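# Sort loose wooden strips into matching colour rows

## Task

Move every loose wooden strip onto the row that has the same colour as it, then release all grips once everything is placed.

## Robot and tools

Robot: two six-joint arms, left_arm and right_arm, each with a two-finger gripper. Nothing may be pushed or dropped off the table. Occasionally an outside disturbance briefly pulls on a held part or shoves a loose object.

Frame: results report positions in one shared scene frame. The origin sits on the table surface midway between the arms, +x points out across the table, +z points up, and left_arm is mounted on the +y side. The names left and right refer to the arms only, not to sides of a camera image. Printed hand positions are approximate and drift more when the arm reaches far.

Gripper geometry: the fingers extend along the gripper's +z axis and close along its y axis. end_effector_position is the point between the finger pads, roughly 1 cm short of the fingertips.

Tool execute_actions, argument actions: a list holding at most one item, or empty. An empty list ([]) commands nothing and just returns the current state. An action item is {"rows": [...], "steps": n}: rows is a list of 1 to 15 rows, steps is 1 to 15 control steps (default 15), each step lasting 1/30 s. One row is used per step; if rows run out, the final row repeats. A wait item is {"steps": n} with n up to 300; it commands nothing new and returns after that many steps have elapsed since the previous result, with your own writing time counted in. Optional pictures (boolean) controls whether camera images come back; by default they do.

Row layout: always 14 numbers, one flat list covering both arms even if only one moves. First left_arm: waist, shoulder, elbow, wrist pitch, wrist yaw, wrist roll, opening; then the same seven for right_arm. The six joint values are absolute target angles in radians (the same quantities shown in Joint positions), not offsets. Stated ranges per arm: waist -2.880 to 2.880, shoulder 0.000 to 3.142, elbow 0.000 to 3.019, wrist pitch -1.693 to 1.571, wrist yaw -1.571 to 1.571, wrist roll -2.094 to 2.094. The true end of a joint may differ by up to 0.019 rad either way. A call is rejected (and nothing is sent) if any target is more than 0.019 rad outside its range and also farther out than that joint's last reported angle. Targets beyond the real end get clipped there, and a "joint sent to its limit" line may appear, possibly referring to an earlier action; its absence does not prove more travel is available.

Opening: an absolute value from -1 (closed) to +1 (fully open, pad gap 0.094 m). Away from the extremes, the fingers are driven to the point where grip_measured equals the number you give. To hold something, command a value under grip_measured: about 0.03 below gives a firm grip, a smaller margin a gentler one. Each gripper's reading carries its own fixed error of up to about 1 mm. Pad force tops out near 50 to 62 N (lower on some grippers, and less on parts thinner than about 2 mm); the first contact can spike harder.

Motion limits: each step, a joint's target is kept within a fixed distance of its measured angle: waist 0.264, shoulder 0.32, elbow 0.276, wrist pitch 0.33, wrist yaw 0.186, wrist roll 0.522 rad. If the targets would put the gripper over 70 mm from where it now is, all joints of that arm are scaled back toward their measured angles. So distant goals need several calls.

Between calls the arms keep heading for the last row sent, until all have nearly stopped (slow or blocked counts as stopped) or any step is HELD; after that only a new action moves or presses them further. Fingers already opening or closing continue.

Result lines: the state line gives each arm's end_effector_position (m) and end_effector_quat_wxyz. Joint positions and Joint velocities give, per arm, the six joints (rad, rad/s) then the pad gap (m, m/s). grip_measured is the opening on the command scale. "joint command not followed" means the clearance check altered or blocked joint targets on some steps; the rest of the row still ran. HELD marks steps where your row, fully or partly, was not sent. MOTOR HOT appears from 85 °C; at 100 °C an OVER-TEMPERATURE FAULT makes that arm and its gripper go limp and fall until cooled, so do not hold loads longer than needed.

Tool zoom_image: camera is cam_head_left or cam_head_right (both 504x504); region is [x0, y0, x1, y1] in pixels, origin top-left, at most 504 by 504, and it enlarges that area of the latest image. Intrinsics: cam_head_left K=[[466.802, 0, 251.668], [0, 466.802, 252.276], [0, 0, 1]], cam_head_right K=[[466.706, 0, 250.841], [0, 466.706, 250.924], [0, 0, 1]], pinhole with strong radial distortion, fovy about 56.7°.

Tool finished_scene, argument scene: the integer number of the current scene. It ends that scene irreversibly and reports whether the goal was met; the goal must still hold at that moment. Answering without any tool call also ends everything.

Avoid: collisions or hard pressing between the two arms (can end the scene), drops, slips, slams, hard shoves, and anything leaving the table. Smooth, low-effort, quick motion is preferred.

Each tool is called after "Call:" as name(argument=value, ...) on one line, values as JSON.

## Session

Call:
execute_actions(actions=[])

Scene clock: 0.00 s of 5700.00 s.
left_arm: end_effector_position=(+0.2044, +0.6524, +0.3944) grip_measured=+1.000 end_effector_quat_wxyz=(-0.006, +0.386, +0.902, +0.192) | right_arm: end_effector_position=(+0.3109, -0.0480, +0.1205) grip_measured=+1.000 end_effector_quat_wxyz=(+0.544, +0.046, +0.760, +0.353)
Joint positions: left_arm=[ 1.16   1.237  1.534 -1.487 -0.074  1.822  0.094] | right_arm=[1.025 1.475 0.303 0.984 0.55  0.736 0.094]
Joint velocities: left_arm=[ 0.005 -0.015 -0.022 -0.002  0.022 -0.066  0.   ] | right_arm=[ 0.005 -0.024 -0.012 -0.022 -0.022  0.037  0.   ]
Motor temperatures (°C, as the motors report them): left_arm=[23 22 24 23 25 22] | right_arm=[23 23 26 24 26 23]

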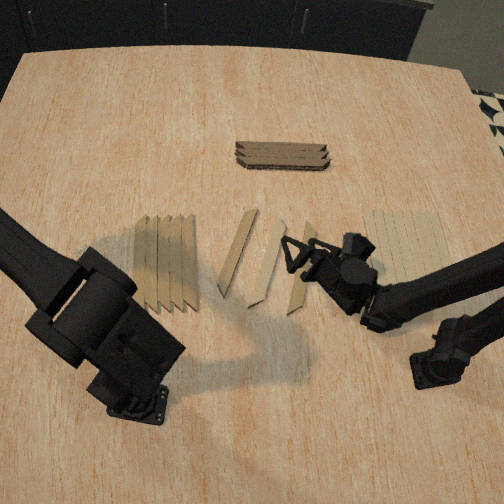

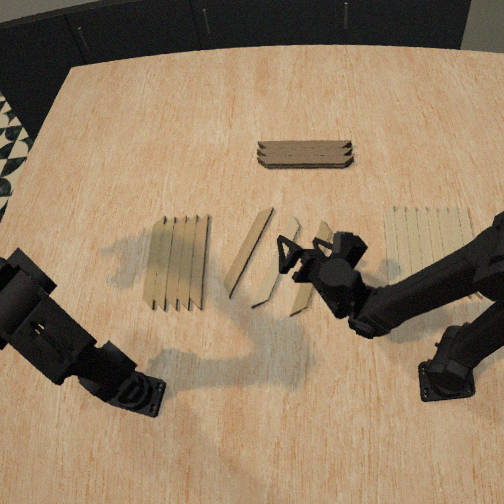

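Call:
execute_actions(actions=[{"rows":[[0.6,1.2,1.0,-1.37,0,0,1,-0.6,1.0,1.0,0,0,0,1]]}], pictures=false)

Call:
execute_actions(actions=[{"steps":90}])

Call:
execute_actions(actions=[{"rows":[[0,1.6,1.3,-1.27,0,0,1,-0.0,1.0,1.0,-1.57,0,0,1]]}], pictures=false)

Call:
execute_actions(actions=[{"steps":70}])

Scene clock: 10.67 s of 5700.00 s.
left_arm: end_effector_position=(+0.2737, +0.4184, +0.1779) grip_measured=+1.000 end_effector_quat_wxyz=(-0.016, +0.237, +0.971, -0.015) | right_arm: end_effector_position=(+0.4300, -0.0899, +0.2955) grip_measured=+1.000 end_effector_quat_wxyz=(+0.611, -0.114, +0.731, +0.280)
Joint positions: left_arm=[ 0.575  1.204  0.98  -1.39   0.004  0.894  0.094] | right_arm=[0.589 1.086 0.601 0.388 0.052 0.281 0.094]
Joint velocities: left_arm=[-0.415  0.015 -0.198  0.007 -0.051 -2.806  0.   ] | right_arm=[-1.079 -0.464  0.745 -1.316 -0.374 -0.681  0.   ]
Motor temperatures (°C, as the motors report them): left_arm=[23 22 27 23 25 22] | right_arm=[23 23 27 24 26 23]
Steps of this call (steps 1 to 90: nothing new was sent; then 7.17 s passed at rest; steps 91 to 105: all 15 steps of this action). Readings (joint positions):
91: left_arm=[1.151 1.233 1.517 -1.474 -0.063 1.785] | right_arm=[1.017 1.466 0.309 0.959 0.516 0.708]
92: left_arm=[1.131 1.220 1.482 -1.454 -0.051 1.739] | right_arm=[0.996 1.447 0.320 0.913 0.476 0.672]
94: left_arm=[1.061 1.203 1.395 -1.435 -0.032 1.650] | right_arm=[0.940 1.392 0.354 0.829 0.402 0.604]
98: left_arm=[0.891 1.198 1.211 -1.412 -0.013 1.472] | right_arm=[0.821 1.261 0.437 0.679 0.262 0.473]
105: the state above

Scene clock: 13.67 s of 5700.00 s.
left_arm: end_effector_position=(+0.2717, +0.4248, +0.1769) grip_measured=+1.000 end_effector_quat_wxyz=(-0.019, -0.210, +0.978, -0.005) | right_arm: end_effector_position=(+0.4571, -0.6416, +0.4512) grip_measured=+1.000 end_effector_quat_wxyz=(+0.662, +0.206, +0.696, -0.188)
Joint positions: left_arm=[ 0.595  1.204  0.977 -1.383  0.002  0.012  0.094] | right_arm=[-0.612  1.004  0.945  0.006  0.002  0.012  0.094]
Joint velocities: left_arm=[ 0.015  0.005 -0.022 -0.002 -0.051  0.066  0.   ] | right_arm=[-0.024 -0.005 -0.002  0.002  0.007  0.095  0.   ]
Motor temperatures (°C, as the motors report them): left_arm=[23 22 27 23 25 22] | right_arm=[23 23 28 24 26 23]
Steps of this call (steps 1 to 60: the robot went on to your last target; steps 61 to 90: nothing new was sent). Readings (joint positions):
1: left_arm=[0.568 1.204 0.977 -1.390 0.004 0.796] | right_arm=[0.552 1.072 0.627 0.343 0.040 0.259]
2: left_arm=[0.570 1.204 0.977 -1.389 0.004 0.698] | right_arm=[0.514 1.061 0.654 0.297 0.031 0.239]
4: left_arm=[0.582 1.204 0.977 -1.385 0.003 0.502] | right_arm=[0.437 1.046 0.705 0.218 0.020 0.205]
8: left_arm=[0.595 1.204 0.977 -1.383 0.002 0.213] | right_arm=[0.288 1.036 0.792 0.124 0.009 0.153]
90: the state above
All arms were judged still, so your last target was given up. Only a new action makes them travel on or press farther. Fingers that are still opening or closing keep moving.

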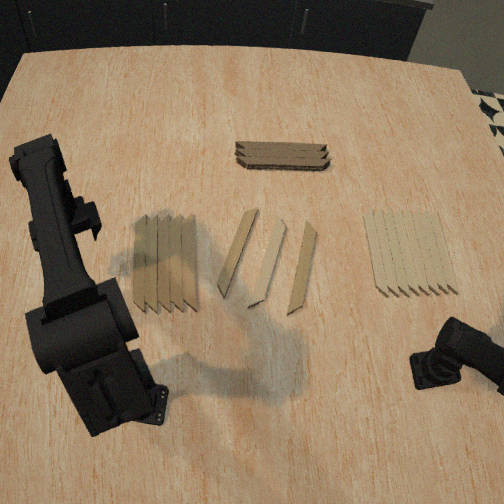

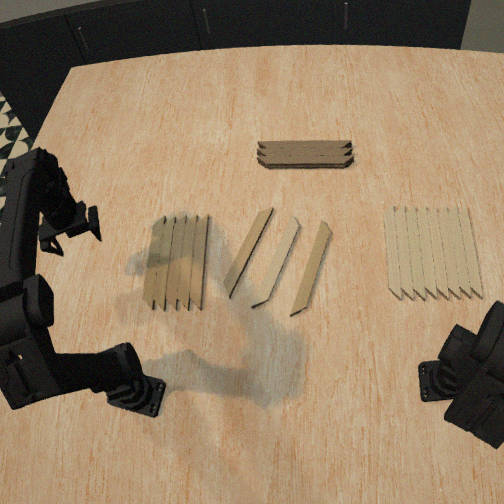

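Scene clock: 14.17 s of 5700.00 s.
left_arm: end_effector_position=(+0.4276, +0.2303, +0.1300) grip_measured=+1.000 end_effector_quat_wxyz=(-0.032, +0.077, +0.996, +0.002) | right_arm: end_effector_position=(+0.3684, -0.3461, +0.2363) grip_measured=+1.000 end_effector_quat_wxyz=(+0.167, -0.035, +0.985, +0.010)
Joint positions: left_arm=[ 0.018  1.6    1.248 -1.283  0.001  0.012  0.094] | right_arm=[ 0.028  1.     0.954 -1.188 -0.007  0.008  0.094]
Joint velocities: left_arm=[-1.128  0.19   0.203  0.076  0.081 -0.037  0.   ] | right_arm=[-0.024 -0.005 -0.027 -3.211  0.022 -0.066  0.   ]
Motor temperatures (°C, as the motors report them): left_arm=[23 22 27 23 25 22] | right_arm=[23 23 28 24 26 23]
Steps of this call (steps 1 to 15: all 15 steps of this action). Readings (joint positions):
1: left_arm=[0.587 1.214 0.985 -1.382 -0.002 0.012] | right_arm=[-0.600 1.003 0.948 -0.032 0.009 0.012]
2: left_arm=[0.565 1.236 1.006 -1.378 -0.003 0.012] | right_arm=[-0.572 1.000 0.952 -0.097 0.010 0.012]
4: left_arm=[0.501 1.310 1.068 -1.361 -0.003 0.012] | right_arm=[-0.481 0.998 0.952 -0.226 0.010 0.012]
8: left_arm=[0.345 1.466 1.181 -1.318 -0.003 0.012] | right_arm=[-0.255 0.999 0.952 -0.497 0.005 0.012]
15: the state above

Scene clock: 16.50 s of 5700.00 s.
left_arm: end_effector_position=(+0.4323, +0.2229, +0.1326) grip_measured=+1.000 end_effector_quat_wxyz=(-0.026, +0.084, +0.996, +0.001) | right_arm: end_effector_position=(+0.2788, -0.3581, +0.2227) grip_measured=+1.000 end_effector_quat_wxyz=(-0.018, -0.026, +0.999, +0.000)
Joint positions: left_arm=[ 0.003  1.605  1.261 -1.279  0.001  0.012  0.094] | right_arm=[ 0.011  1.     0.954 -1.561 -0.002  0.008  0.094]
Joint velocities: left_arm=[-0.024  0.005  0.007 -0.002  0.051  0.007  0.   ] | right_arm=[-0.015 -0.005 -0.002  0.012  0.007  0.066  0.   ]
Motor temperatures (°C, as the motors report them): left_arm=[23 23 27 23 25 22] | right_arm=[23 23 28 24 26 23]
Steps of this call (steps 1 to 30: the robot went on to your last target; steps 31 to 70: nothing new was sent). Readings (joint positions):
1: left_arm=[-0.015 1.604 1.253 -1.280 0.003 0.012] | right_arm=[0.025 1.000 0.954 -1.298 -0.004 0.008]
2: left_arm=[-0.037 1.605 1.255 -1.279 0.004 0.012] | right_arm=[0.021 1.000 0.954 -1.397 -0.003 0.008]
4: left_arm=[-0.048 1.605 1.259 -1.279 0.004 0.012] | right_arm=[0.014 1.000 0.954 -1.515 -0.002 0.008]
8: left_arm=[-0.017 1.605 1.261 -1.279 0.003 0.012] | right_arm=[0.011 1.000 0.954 -1.559 -0.002 0.008]
70: the state above
All arms were judged still, so your last target was given up. Only a new action makes them travel on or press farther. Fingers that are still opening or closing keep moving.

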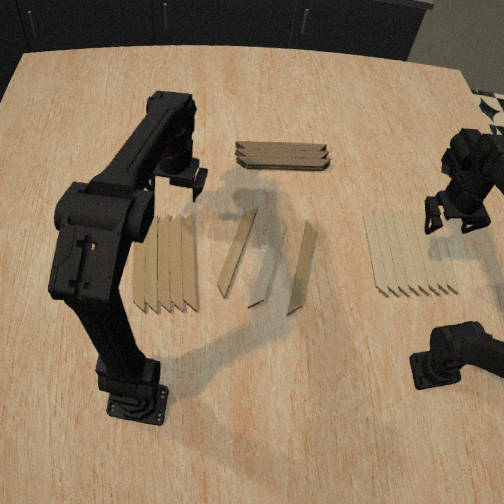

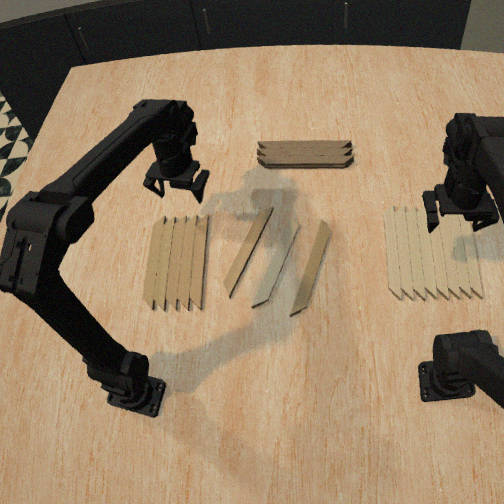

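Call:
execute_actions(actions=[{"rows":[[-0.44,1.438,0.83,-0.93,0,-0.6,-1,0.768,1.45,0.845,-0.93,0,0.82,-1]]}], pictures=false)

Call:
execute_actions(actions=[{"steps":50}])

Call:
zoom_image(camera="cam_head_left", region=[110,130,480,350])

Call:
zoom_image(camera="cam_head_right", region=[130,130,500,350])

Scene clock: 35.87 s of 5700.00 s.
left_arm: end_effector_position=(+0.2660, +0.0882, +0.0387) grip_measured=-0.983 end_effector_quat_wxyz=(-0.013, +0.051, +0.999, +0.005) | right_arm: end_effector_position=(+0.3103, -0.1426, +0.0485) grip_measured=-0.986 end_effector_quat_wxyz=(-0.002, -0.024, +1.000, -0.004)
Joint positions: left_arm=[-0.474  1.459  0.813 -0.952  0.005 -0.533  0.001] | right_arm=[ 0.645  1.468  0.855 -0.966  0.002  0.645  0.001]
Joint velocities: left_arm=[ 0.23  -0.044  0.012  0.144 -0.037 -0.432  0.   ] | right_arm=[ 1.9    0.259 -0.129  0.491  0.022  1.165 -0.   ]
Motor temperatures (°C, as the motors report them): left_arm=[23 23 29 23 25 22] | right_arm=[23 23 31 24 26 23]
Steps of this call (steps 1 to 90: nothing new was sent; then 15.87 s passed at rest; steps 91 to 105: all 15 steps of this action). Readings (joint positions):
91: left_arm=[-0.007 1.595 1.240 -1.240 -0.003 -0.032] | right_arm=[0.020 1.007 0.949 -1.540 0.002 0.042]
92: left_arm=[-0.025 1.573 1.195 -1.175 -0.005 -0.086] | right_arm=[0.044 1.021 0.942 -1.497 0.002 0.085]
94: left_arm=[-0.094 1.527 1.095 -1.093 -0.005 -0.181] | right_arm=[0.111 1.081 0.925 -1.406 0.002 0.170]
98: left_arm=[-0.294 1.472 0.920 -1.004 -0.004 -0.340] | right_arm=[0.263 1.257 0.895 -1.209 0.002 0.348]
105: the state above

Scene clock: 37.53 s of 5700.00 s.
left_arm: end_effector_position=(+0.2749, +0.0962, +0.0416) grip_measured=-0.983 end_effector_quat_wxyz=(-0.005, +0.007, +1.000, +0.002) | right_arm: end_effector_position=(+0.2797, -0.1054, +0.0470) grip_measured=-0.986 end_effector_quat_wxyz=(+0.004, -0.008, +1.000, +0.005)
Joint positions: left_arm=[-0.442  1.45   0.813 -0.945  0.002 -0.587  0.001] | right_arm=[ 0.775  1.467  0.849 -0.94  -0.002  0.809  0.001]
Joint velocities: left_arm=[-0.015  0.005  0.002 -0.007  0.022 -0.051 -0.   ] | right_arm=[ 0.005  0.005 -0.022 -0.007 -0.037  0.007  0.   ]
Motor temperatures (°C, as the motors report them): left_arm=[23 23 29 23 25 22] | right_arm=[23 24 31 24 26 23]
Steps of this call (steps 1 to 30: the robot went on to your last target; steps 31 to 50: nothing new was sent). Readings (joint positions):
1: left_arm=[-0.465 1.457 0.813 -0.948 0.004 -0.544] | right_arm=[0.706 1.474 0.852 -0.953 -0.000 0.677]
2: left_arm=[-0.457 1.455 0.813 -0.946 0.003 -0.553] | right_arm=[0.756 1.474 0.849 -0.945 -0.004 0.703]
4: left_arm=[-0.445 1.452 0.813 -0.945 0.002 -0.566] | right_arm=[0.806 1.472 0.849 -0.941 -0.006 0.739]
8: left_arm=[-0.442 1.450 0.813 -0.945 0.002 -0.579] | right_arm=[0.791 1.467 0.849 -0.940 -0.003 0.780]
50: the state above
All arms were judged still, so your last target was given up. Only a new action makes them travel on or press farther. Fingers that are still opening or closing keep moving.

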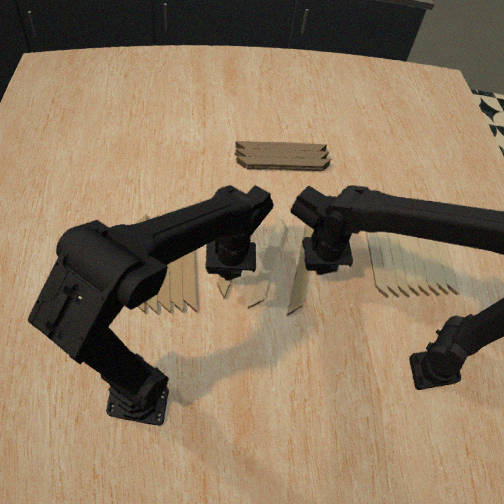

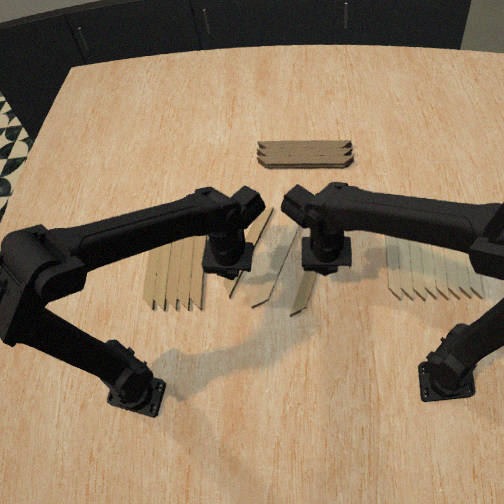

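Region (110, 130, 480, 350) of cam_head_left's 504x504 image, scaled by 1.362, with more detail than that image has; it fills the top 300 rows of this view, and the rest is white.

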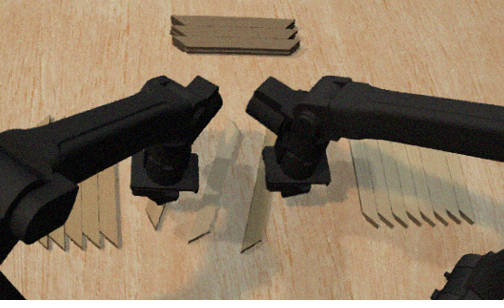

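Region (130, 130, 500, 350) of cam_head_right's 504x504 image, scaled by 1.362, with more detail than that image has; it fills the top 300 rows of this view, and the rest is white.

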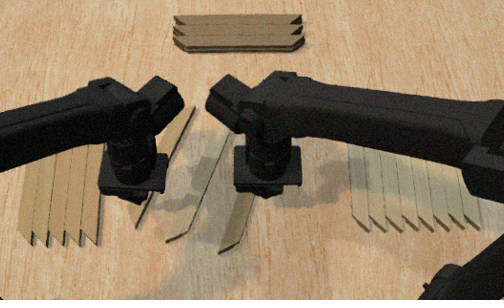

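Call:
execute_actions(actions=[{"rows":[[-0.396,1.63,1.075,-0.96,0,-0.256,0.3,-0.3,1.2,0.845,-1.2,0,0,0.3]]}], pictures=false)

Call:
execute_actions(actions=[{"steps":40}])

Call:
zoom_image(camera="cam_head_left", region=[130,180,340,330])

Call:
zoom_image(camera="cam_head_right", region=[190,180,440,330])

Scene clock: 50.77 s of 5700.00 s.
left_arm: end_effector_position=(+0.3685, +0.0557, +0.0553) grip_measured=+0.297 end_effector_quat_wxyz=(+0.024, +0.138, +0.990, -0.011) | right_arm: end_effector_position=(+0.3440, -0.3994, +0.1304) grip_measured=+0.297 end_effector_quat_wxyz=(+0.019, +0.093, +0.995, +0.001)
Joint positions: left_arm=[-0.398  1.631  1.069 -0.956  0.002 -0.283  0.061] | right_arm=[-0.133  1.191  0.84  -1.181 -0.001  0.103  0.061]
Joint velocities: left_arm=[-0.005  0.005  0.007  0.007  0.007  0.037 -0.001] | right_arm=[-2.408  0.054 -0.007 -0.037 -0.066 -0.535  0.   ]
Motor temperatures (°C, as the motors report them): left_arm=[23 23 29 23 25 22] | right_arm=[23 24 29 24 26 23]
Steps of this call (steps 1 to 90: nothing new was sent; then 9.73 s passed at rest; steps 91 to 105: all 15 steps of this action). Readings (joint positions):
91: left_arm=[-0.440 1.460 0.826 -0.950 0.002 -0.554] | right_arm=[0.766 1.459 0.849 -0.961 -0.006 0.767]
92: left_arm=[-0.436 1.484 0.857 -0.958 0.002 -0.514] | right_arm=[0.744 1.443 0.847 -1.001 -0.007 0.715]
94: left_arm=[-0.423 1.553 0.950 -0.959 0.002 -0.436] | right_arm=[0.665 1.385 0.841 -1.070 -0.007 0.603]
98: left_arm=[-0.401 1.632 1.068 -0.956 0.002 -0.336] | right_arm=[0.425 1.253 0.840 -1.151 -0.005 0.347]
105: the state above

Scene clock: 52.10 s of 5700.00 s.
left_arm: end_effector_position=(+0.3685, +0.0557, +0.0553) grip_measured=+0.297 end_effector_quat_wxyz=(+0.024, +0.144, +0.989, -0.011) | right_arm: end_effector_position=(+0.3319, -0.4533, +0.1298) grip_measured=+0.297 end_effector_quat_wxyz=(+0.013, +0.135, +0.991, -0.002)
Joint positions: left_arm=[-0.398  1.631  1.069 -0.956  0.002 -0.268  0.061] | right_arm=[-0.309  1.193  0.84  -1.191  0.002  0.012  0.061]
Joint velocities: left_arm=[-0.015 -0.015  0.007 -0.012 -0.081  0.051 -0.   ] | right_arm=[ 0.005 -0.024 -0.002 -0.002 -0.081  0.007 -0.001]
Motor temperatures (°C, as the motors report them): left_arm=[23 23 28 23 25 22] | right_arm=[23 24 29 24 26 23]
Steps of this call (steps 1 to 30: the robot went on to your last target; steps 31 to 40: nothing new was sent). Readings (joint positions):
1: left_arm=[-0.398 1.631 1.069 -0.956 0.002 -0.280] | right_arm=[-0.210 1.192 0.840 -1.181 0.001 0.086]
2: left_arm=[-0.398 1.631 1.069 -0.956 0.002 -0.278] | right_arm=[-0.273 1.193 0.840 -1.183 0.004 0.072]
4: left_arm=[-0.398 1.631 1.069 -0.956 0.002 -0.274] | right_arm=[-0.335 1.193 0.840 -1.188 0.007 0.053]
8: left_arm=[-0.398 1.631 1.069 -0.956 0.002 -0.271] | right_arm=[-0.321 1.193 0.840 -1.191 0.003 0.029]
40: the state above
All arms were judged still, so your last target was given up. Only a new action makes them travel on or press farther. Fingers that are still opening or closing keep moving.

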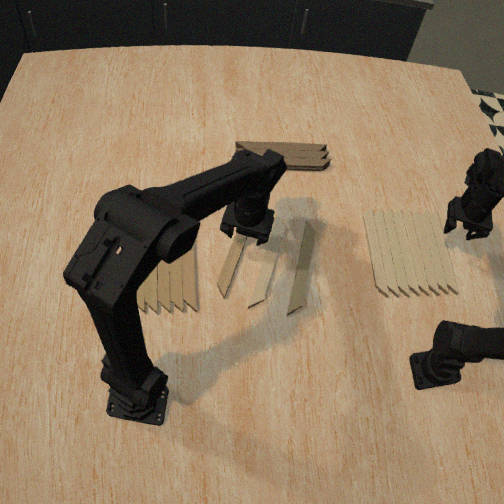

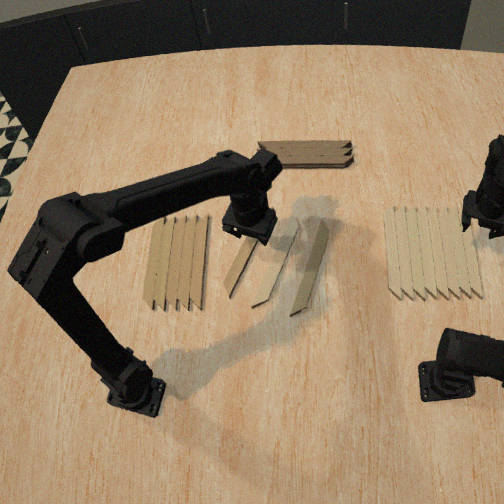

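Region (130, 180, 340, 330) of cam_head_left's 504x504 image, scaled by 2.400, with more detail than that image has; it fills the top 360 rows of this view, and the rest is white.

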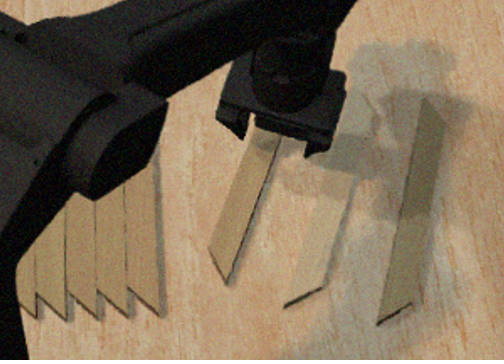

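Region (190, 180, 440, 330) of cam_head_right's 504x504 image, scaled by 2.016, with more detail than that image has; it fills the top 302 rows of this view, and the rest is white.

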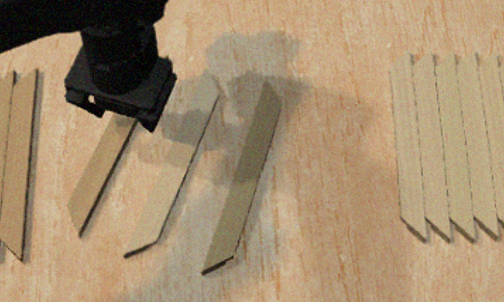

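Call:
execute_actions(actions=[{"rows":[[-0.396,1.668,1.025,-0.89,0,-0.256,0.3,-0.3,1.2,0.845,-1.2,0,0,0.3]]}], pictures=false)

Call:
execute_actions(actions=[{"steps":10}])

Call:
zoom_image(camera="cam_head_left", region=[180,200,320,310])

Call:
zoom_image(camera="cam_head_right", region=[190,200,330,310])

Scene clock: 56.00 s of 5700.00 s.
left_arm: end_effector_position=(+0.3578, +0.0624, +0.0291) grip_measured=+0.297 end_effector_quat_wxyz=(+0.013, +0.145, +0.989, -0.007) | right_arm: end_effector_position=(+0.3319, -0.4533, +0.1298) grip_measured=+0.297 end_effector_quat_wxyz=(+0.013, +0.135, +0.991, -0.002)
Joint positions: left_arm=[-0.398  1.656  1.019 -0.905  0.002 -0.268  0.061] | right_arm=[-0.309  1.193  0.84  -1.191  0.002  0.012  0.061]
Joint velocities: left_arm=[-0.024 -0.005 -0.002  0.007  0.007  0.007  0.   ] | right_arm=[ 0.005  0.005 -0.012 -0.002 -0.037 -0.007 -0.   ]
Motor temperatures (°C, as the motors report them): left_arm=[23 23 28 23 25 22] | right_arm=[23 24 29 24 26 23]
Steps of this call (steps 1 to 90: nothing new was sent; then 0.40 s passed at rest; steps 91 to 105: all 15 steps of this action). Readings (joint positions):
91: left_arm=[-0.398 1.632 1.063 -0.945 0.002 -0.268] | right_arm=[-0.309 1.193 0.840 -1.191 0.002 0.012]
92: left_arm=[-0.398 1.632 1.055 -0.927 0.002 -0.268] | right_arm=[-0.309 1.193 0.840 -1.191 0.002 0.012]
94: left_arm=[-0.398 1.638 1.036 -0.911 0.002 -0.268] | right_arm=[-0.309 1.193 0.840 -1.191 0.002 0.012]
98: left_arm=[-0.398 1.654 1.019 -0.908 0.002 -0.268] | right_arm=[-0.309 1.193 0.840 -1.191 0.002 0.012]
105: the state above

Scene clock: 56.33 s of 5700.00 s.
left_arm: end_effector_position=(+0.3578, +0.0624, +0.0291) grip_measured=+0.297 end_effector_quat_wxyz=(+0.013, +0.145, +0.989, -0.007) | right_arm: end_effector_position=(+0.3319, -0.4533, +0.1298) grip_measured=+0.297 end_effector_quat_wxyz=(+0.013, +0.135, +0.991, -0.002)
Joint positions: left_arm=[-0.398  1.656  1.019 -0.905  0.002 -0.268  0.061] | right_arm=[-0.309  1.193  0.84  -1.191  0.002  0.012  0.061]
Joint velocities: left_arm=[-0.015  0.005  0.012  0.007 -0.007 -0.081 -0.   ] | right_arm=[-0.005 -0.024 -0.017 -0.012  0.007 -0.037 -0.   ]
Motor temperatures (°C, as the motors report them): left_arm=[23 23 28 23 25 22] | right_arm=[23 24 29 24 26 23]
Steps of this call (steps 1 to 10: the robot went on to your last target). Readings (joint positions):
1: left_arm=[-0.398 1.656 1.019 -0.905 0.002 -0.268] | right_arm=[-0.309 1.193 0.840 -1.191 0.002 0.012]
2: left_arm=[-0.398 1.656 1.019 -0.905 0.002 -0.268] | right_arm=[-0.309 1.193 0.840 -1.191 0.002 0.012]
4: left_arm=[-0.398 1.656 1.019 -0.905 0.002 -0.268] | right_arm=[-0.309 1.193 0.840 -1.191 0.002 0.012]
8: left_arm=[-0.398 1.656 1.019 -0.905 0.002 -0.268] | right_arm=[-0.309 1.193 0.840 -1.191 0.002 0.012]
10: the state above

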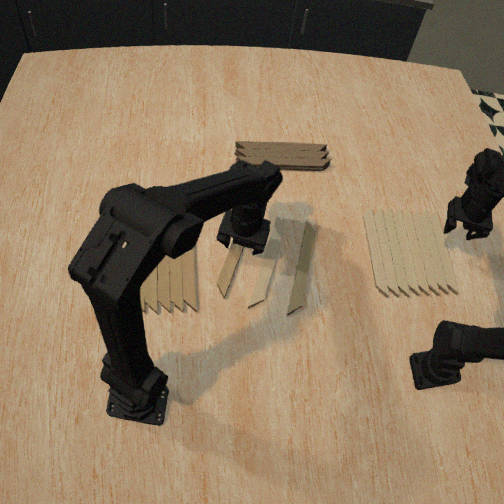

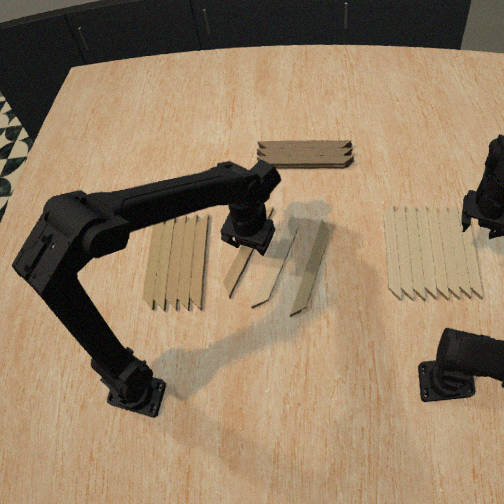

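Region (180, 200, 320, 310) of cam_head_left's 504x504 image, scaled by 3.600, with more detail than that image has; it fills the top 396 rows of this view, and the rest is white.

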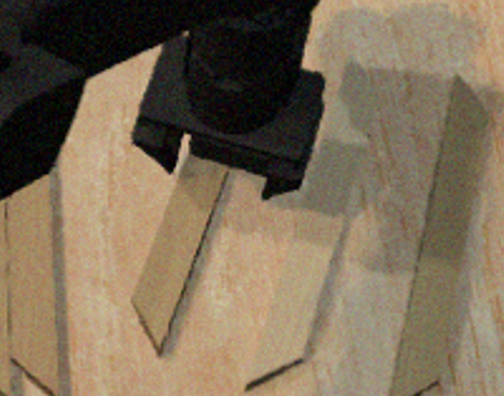

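Region (190, 200, 330, 310) of cam_head_right's 504x504 image, scaled by 3.600, with more detail than that image has; it fills the top 396 rows of this view, and the rest is white.

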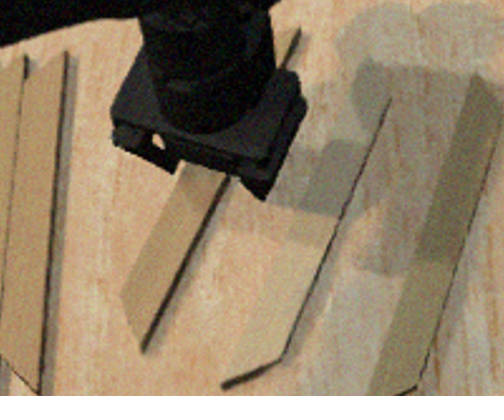

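Shift +y by about 14 mm, then descend.

Call:
execute_actions(actions=[{"rows":[[-0.36,1.668,1.025,-0.89,0,-0.19,0.3,-0.3,1.2,0.845,-1.2,0,0,0.3],[-0.36,1.668,1.025,-0.89,0,-0.19,0.3,-0.3,1.2,0.845,-1.2,0,0,0.3],[-0.36,1.668,1.025,-0.89,0,-0.19,0.3,-0.3,1.2,0.845,-1.2,0,0,0.3],[-0.36,1.668,1.025,-0.89,0,-0.19,0.3,-0.3,1.2,0.845,-1.2,0,0,0.3],[-0.36,1.685,1.0,-0.89,0,-0.19,0.3,-0.3,1.2,0.845,-1.2,0,0,0.3]]}])

Call:
zoom_image(camera="cam_head_left", region=[180,200,320,310])

Scene clock: 60.20 s of 5700.00 s.
left_arm: end_effector_position=(+0.3583, +0.0807, +0.0202) grip_measured=+0.297 end_effector_quat_wxyz=(+0.003, +0.157, +0.988, -0.002) | right_arm: end_effector_position=(+0.3319, -0.4533, +0.1298) grip_measured=+0.297 end_effector_quat_wxyz=(+0.013, +0.135, +0.991, -0.002)
Joint positions: left_arm=[-0.361  1.663  1.    -0.901  0.002 -0.205  0.061] | right_arm=[-0.309  1.193  0.84  -1.191  0.002  0.011  0.061]
Joint velocities: left_arm=[ 0.005  0.005 -0.012 -0.002 -0.007  0.066 -0.   ] | right_arm=[-0.005 -0.015  0.017 -0.002 -0.007 -0.007  0.   ]
Motor temperatures (°C, as the motors report them): left_arm=[23 23 28 23 25 22] | right_arm=[23 24 29 24 26 23]
Steps of this call (steps 1 to 15: the robot went on to your last target; steps 16 to 90: nothing new was sent; then 0.37 s passed at rest; steps 91 to 105: all 15 steps of this action). Readings (joint positions):
91: left_arm=[-0.396 1.656 1.019 -0.905 0.002 -0.258] | right_arm=[-0.309 1.193 0.840 -1.191 0.002 0.011]
92: left_arm=[-0.392 1.656 1.019 -0.905 0.002 -0.247] | right_arm=[-0.309 1.193 0.840 -1.191 0.002 0.011]
94: left_arm=[-0.379 1.656 1.019 -0.905 0.002 -0.230] | right_arm=[-0.309 1.193 0.840 -1.191 0.002 0.011]
98: left_arm=[-0.362 1.659 1.006 -0.902 0.002 -0.214] | right_arm=[-0.309 1.193 0.840 -1.191 0.002 0.011]
105: the state above

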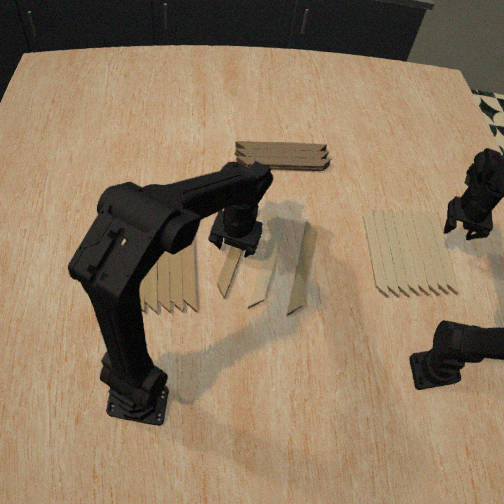

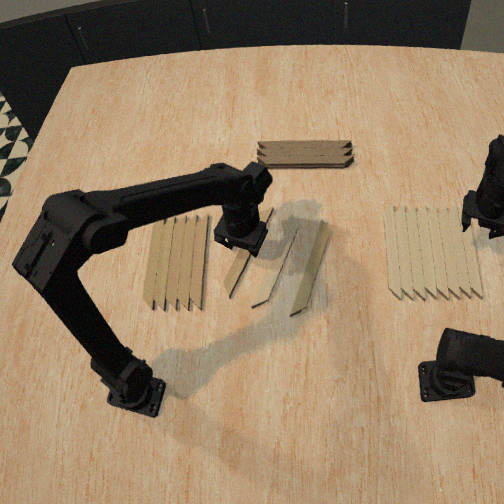

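Region (180, 200, 320, 310) of cam_head_left's 504x504 image, scaled by 3.600, with more detail than that image has; it fills the top 396 rows of this view, and the rest is white.

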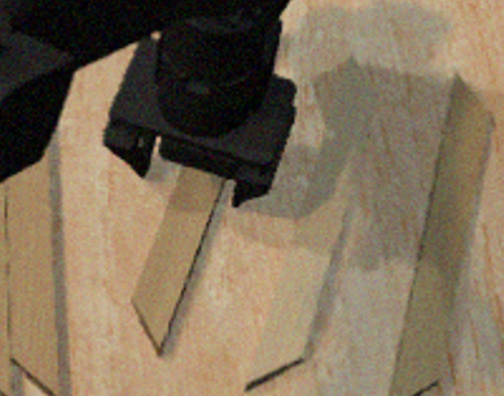

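Probably touching the table already. Close.

Call:
execute_actions(actions=[{"rows":[[-0.36,1.685,1.0,-0.89,0,-0.19,-0.5,-0.3,1.2,0.845,-1.2,0,0,0.3]]}], pictures=false)

Scene clock: 62.37 s of 5700.00 s.
left_arm: end_effector_position=(+0.3583, +0.0808, +0.0200) grip_measured=-0.437 end_effector_quat_wxyz=(+0.003, +0.159, +0.987, -0.002) | right_arm: end_effector_position=(+0.3319, -0.4533, +0.1298) grip_measured=+0.297 end_effector_quat_wxyz=(+0.013, +0.135, +0.991, -0.002)
Joint positions: left_arm=[-0.361  1.664  1.    -0.901  0.001 -0.202  0.026] | right_arm=[-0.309  1.193  0.84  -1.191  0.002  0.011  0.061]
Joint velocities: left_arm=[-0.005  0.005 -0.012  0.027  0.007  0.007  0.   ] | right_arm=[-0.005  0.005 -0.002  0.012 -0.022 -0.022 -0.001]
Motor temperatures (°C, as the motors report them): left_arm=[23 23 28 23 25 22] | right_arm=[23 24 29 24 26 23]
Steps of this call (steps 1 to 15: the robot went on to your last target; steps 16 to 50: nothing new was sent; steps 51 to 65: all 15 steps of this action). Readings (joint positions):
51: left_arm=[-0.361 1.663 1.000 -0.901 0.002 -0.204] | right_arm=[-0.309 1.193 0.840 -1.191 0.002 0.011]
52: left_arm=[-0.361 1.663 1.000 -0.901 0.002 -0.204] | right_arm=[-0.309 1.193 0.840 -1.191 0.002 0.011]
54: left_arm=[-0.361 1.663 1.000 -0.901 0.001 -0.203] | right_arm=[-0.309 1.193 0.840 -1.191 0.002 0.011]
58: left_arm=[-0.361 1.664 1.000 -0.901 0.001 -0.202] | right_arm=[-0.309 1.193 0.840 -1.191 0.002 0.011]
65: the state above

Call:
execute_actions(actions=[{"rows":[[-0.36,1.62,1.0,-0.9,0,-0.19,-0.48,-0.3,1.2,0.845,-1.2,0,0,0.3],[-0.36,1.62,1.0,-0.9,0,-0.19,-0.48,-0.3,1.2,0.845,-1.2,0,0,0.3],[-0.36,1.62,1.0,-0.9,0,-0.19,-0.48,-0.3,1.2,0.845,-1.2,0,0,0.3],[-0.33,1.58,0.96,-0.9,0,-0.3,-0.48,-0.3,1.2,0.845,-1.2,0,0,0.3],[-0.3,1.56,0.93,-0.9,0,-0.41,-0.48,-0.3,1.2,0.845,-1.2,0,0,0.3],[-0.25,1.54,0.895,-0.9,0,-0.415,-0.48,-0.3,1.2,0.845,-1.2,0,0,0.3]]}], pictures=false)

Call:
execute_actions(actions=[{"steps":15}])

Call:
zoom_image(camera="cam_head_right", region=[140,190,300,330])

Call:
zoom_image(camera="cam_head_left", region=[140,190,300,330])

Scene clock: 73.30 s of 5700.00 s.
left_arm: end_effector_position=(+0.3438, +0.1446, +0.0333) grip_measured=-0.437 end_effector_quat_wxyz=(+0.009, +0.005, +1.000, -0.003) | right_arm: end_effector_position=(+0.3319, -0.4533, +0.1298) grip_measured=+0.297 end_effector_quat_wxyz=(+0.013, +0.135, +0.991, -0.002)
Joint positions: left_arm=[-0.237  1.539  0.886 -0.9   -0.002 -0.387  0.026] | right_arm=[-0.309  1.193  0.84  -1.191  0.002  0.011  0.061]
Joint velocities: left_arm=[-0.073 -0.015 -0.002  0.002 -0.037 -0.125  0.   ] | right_arm=[-0.005 -0.005 -0.017 -0.002 -0.022 -0.051 -0.   ]
Motor temperatures (°C, as the motors report them): left_arm=[23 23 28 23 25 22] | right_arm=[23 24 30 24 26 23]
Steps of this call (steps 1 to 15: the robot went on to your last target; steps 16 to 90: nothing new was sent; then 7.43 s passed at rest; steps 91 to 105: all 15 steps of this action). Readings (joint positions):
91: left_arm=[-0.361 1.662 1.000 -0.901 0.001 -0.202] | right_arm=[-0.309 1.193 0.840 -1.191 0.002 0.011]
92: left_arm=[-0.361 1.659 0.998 -0.901 0.001 -0.202] | right_arm=[-0.309 1.193 0.840 -1.191 0.002 0.011]
94: left_arm=[-0.360 1.645 0.992 -0.900 0.001 -0.215] | right_arm=[-0.309 1.193 0.840 -1.191 0.002 0.011]
98: left_arm=[-0.299 1.565 0.910 -0.900 0.003 -0.322] | right_arm=[-0.309 1.193 0.840 -1.191 0.002 0.011]
105: the state above

Scene clock: 73.80 s of 5700.00 s.
left_arm: end_effector_position=(+0.3430, +0.1428, +0.0333) grip_measured=-0.437 end_effector_quat_wxyz=(+0.009, +0.000, +1.000, -0.003) | right_arm: end_effector_position=(+0.3319, -0.4533, +0.1298) grip_measured=+0.297 end_effector_quat_wxyz=(+0.013, +0.135, +0.991, -0.002)
Joint positions: left_arm=[-0.243  1.539  0.886 -0.9   -0.002 -0.402  0.026] | right_arm=[-0.309  1.193  0.84  -1.191  0.002  0.011  0.061]
Joint velocities: left_arm=[-0.005 -0.005 -0.022  0.012 -0.037 -0.037 -0.001] | right_arm=[ 0.015 -0.005  0.002 -0.007  0.022  0.066  0.   ]
Motor temperatures (°C, as the motors report them): left_arm=[23 23 28 23 25 22] | right_arm=[23 24 30 24 26 23]
Steps of this call (steps 1 to 15: the robot went on to your last target). Readings (joint positions):
1: left_arm=[-0.239 1.539 0.886 -0.900 -0.002 -0.390] | right_arm=[-0.309 1.193 0.840 -1.191 0.002 0.011]
2: left_arm=[-0.241 1.539 0.886 -0.900 -0.002 -0.393] | right_arm=[-0.309 1.193 0.840 -1.191 0.002 0.011]
4: left_arm=[-0.243 1.539 0.886 -0.900 -0.002 -0.397] | right_arm=[-0.309 1.193 0.840 -1.191 0.002 0.011]
8: left_arm=[-0.243 1.539 0.886 -0.900 -0.002 -0.400] | right_arm=[-0.309 1.193 0.840 -1.191 0.002 0.011]
15: the state above

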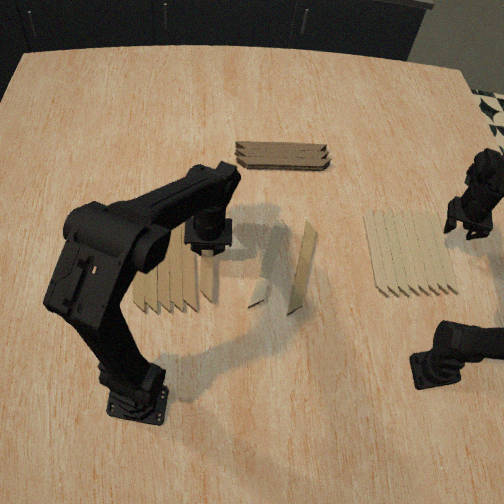

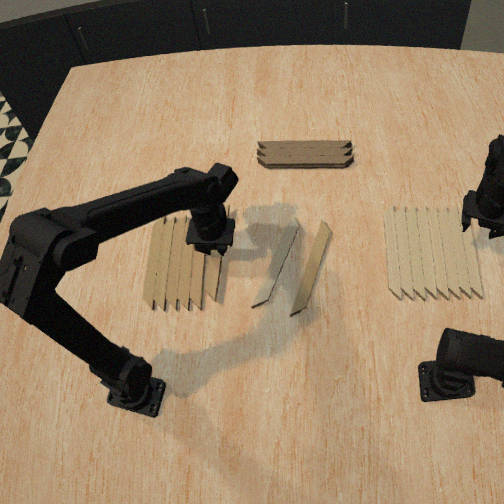

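Region (140, 190, 300, 330) of cam_head_right's 504x504 image, scaled by 3.150, with more detail than that image has; it fills the top 441 rows of this view, and the rest is white.

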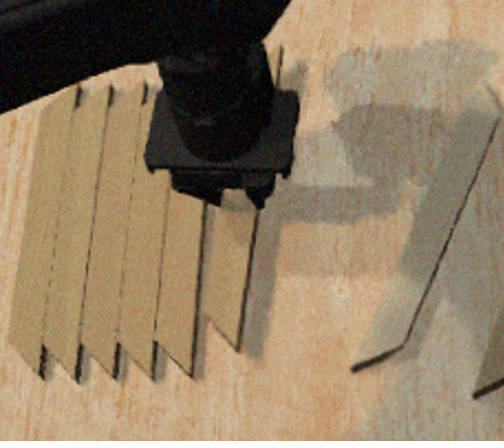

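Region (140, 190, 300, 330) of cam_head_left's 504x504 image, scaled by 3.150, with more detail than that image has; it fills the top 441 rows of this view, and the rest is white.

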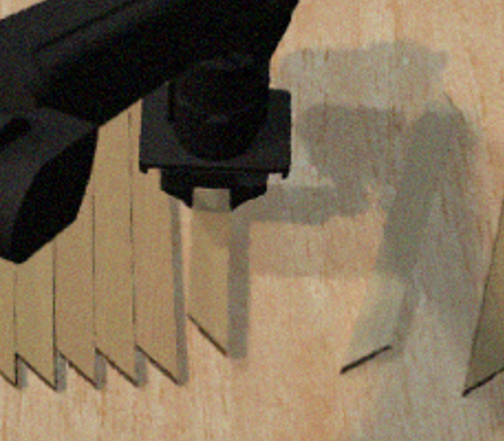

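Call:
execute_actions(actions=[{"rows":[[-0.262,1.54,0.866,-0.885,0,-0.47,-0.48,0.3,1.4,0.9,-1.1,0,-1.98,0.3]]}])

Call:
zoom_image(camera="cam_head_right", region=[140,190,300,330])

Scene clock: 79.63 s of 5700.00 s.
left_arm: end_effector_position=(+0.3309, +0.1428, +0.0259) grip_measured=-0.437 end_effector_quat_wxyz=(-0.001, -0.020, +1.000, +0.001) | right_arm: end_effector_position=(+0.3390, -0.2482, +0.0673) grip_measured=+0.298 end_effector_quat_wxyz=(+0.042, +0.713, -0.700, -0.021)
Joint positions: left_arm=[-0.255  1.539  0.861 -0.897 -0.002 -0.456  0.026] | right_arm=[ 0.336  1.416  0.856 -1.104 -0.004 -1.205  0.061]
Joint velocities: left_arm=[-0.015 -0.015  0.002  0.002 -0.022 -0.022 -0.   ] | right_arm=[-0.181 -0.034 -0.002  0.007  0.022 -2.791 -0.   ]
Motor temperatures (°C, as the motors report them): left_arm=[23 23 28 23 25 22] | right_arm=[23 24 30 24 26 23]
Steps of this call (steps 1 to 15: the robot went on to your last target; steps 16 to 90: nothing new was sent; then 2.33 s passed at rest; steps 91 to 105: all 15 steps of this action). Readings (joint positions):
91: left_arm=[-0.243 1.539 0.884 -0.898 -0.002 -0.411] | right_arm=[-0.296 1.201 0.840 -1.185 0.008 -0.038]
92: left_arm=[-0.245 1.539 0.880 -0.897 -0.002 -0.421] | right_arm=[-0.264 1.219 0.844 -1.170 0.009 -0.102]
94: left_arm=[-0.250 1.539 0.870 -0.897 -0.002 -0.434] | right_arm=[-0.162 1.279 0.851 -1.142 0.009 -0.235]
98: left_arm=[-0.255 1.539 0.861 -0.897 -0.002 -0.448] | right_arm=[0.095 1.390 0.855 -1.111 0.005 -0.523]
105: the state above

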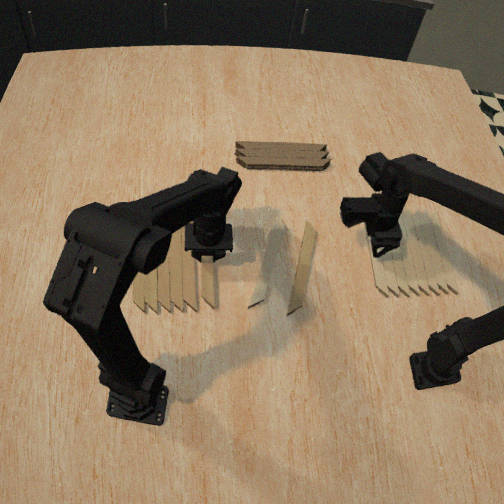

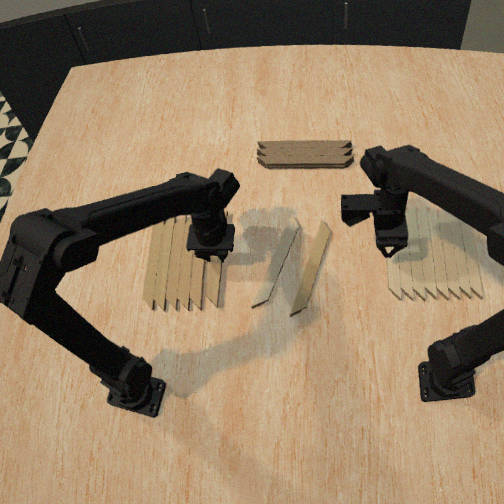

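Region (140, 190, 300, 330) of cam_head_right's 504x504 image, scaled by 3.150, with more detail than that image has; it fills the top 441 rows of this view, and the rest is white.

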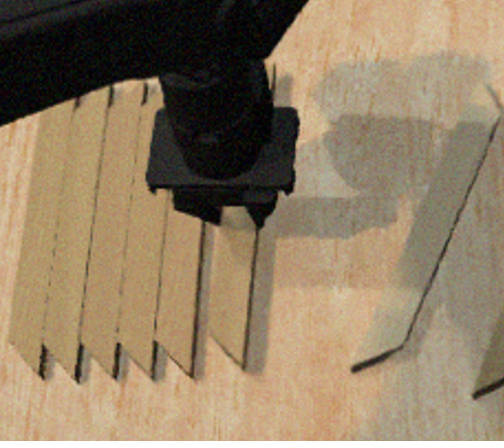

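Call:
execute_actions(actions=[{"rows":[[-0.24,1.515,0.85,-0.885,0,-0.46,-0.48,0.3,1.4,0.9,-1.1,0,-1.98,0.3]]}])

Call:
zoom_image(camera="cam_head_right", region=[140,190,300,330])

Scene clock: 83.03 s of 5700.00 s.
left_arm: end_effector_position=(+0.3269, +0.1476, +0.0244) grip_measured=-0.437 end_effector_quat_wxyz=(-0.004, -0.025, +1.000, +0.003) | right_arm: end_effector_position=(+0.3425, -0.2571, +0.0674) grip_measured=+0.298 end_effector_quat_wxyz=(+0.032, +0.917, -0.396, -0.034)
Joint positions: left_arm=[-0.248  1.532  0.848 -0.896 -0.002 -0.458  0.026] | right_arm=[ 0.309  1.416  0.856 -1.104 -0.002 -1.968  0.061]
Joint velocities: left_arm=[ 0.005 -0.015  0.012  0.002 -0.007 -0.051 -0.   ] | right_arm=[-0.005  0.024  0.002 -0.007 -0.066 -0.022 -0.001]
Motor temperatures (°C, as the motors report them): left_arm=[23 23 28 23 25 22] | right_arm=[23 24 30 24 26 23]
Steps of this call (steps 1 to 45: the robot went on to your last target; steps 46 to 87: nothing new was sent; steps 88 to 102: all 15 steps of this action). Readings (joint positions):
88: left_arm=[-0.255 1.538 0.860 -0.896 -0.002 -0.458] | right_arm=[0.309 1.416 0.856 -1.104 -0.002 -1.968]
89: left_arm=[-0.254 1.537 0.858 -0.896 -0.002 -0.458] | right_arm=[0.309 1.416 0.856 -1.104 -0.002 -1.968]
91: left_arm=[-0.251 1.533 0.852 -0.896 -0.002 -0.458] | right_arm=[0.309 1.416 0.856 -1.104 -0.002 -1.968]
95: left_arm=[-0.248 1.532 0.848 -0.896 -0.002 -0.458] | right_arm=[0.309 1.416 0.856 -1.104 -0.002 -1.968]
102: the state above

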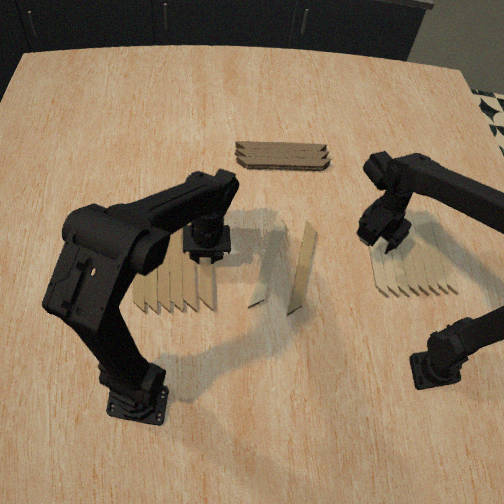

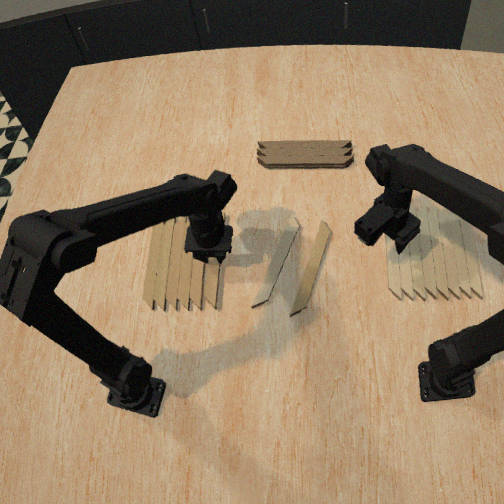

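Region (140, 190, 300, 330) of cam_head_right's 504x504 image, scaled by 3.150, with more detail than that image has; it fills the top 441 rows of this view, and the rest is white.

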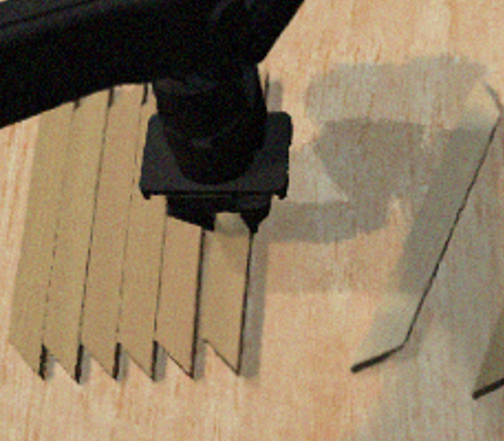

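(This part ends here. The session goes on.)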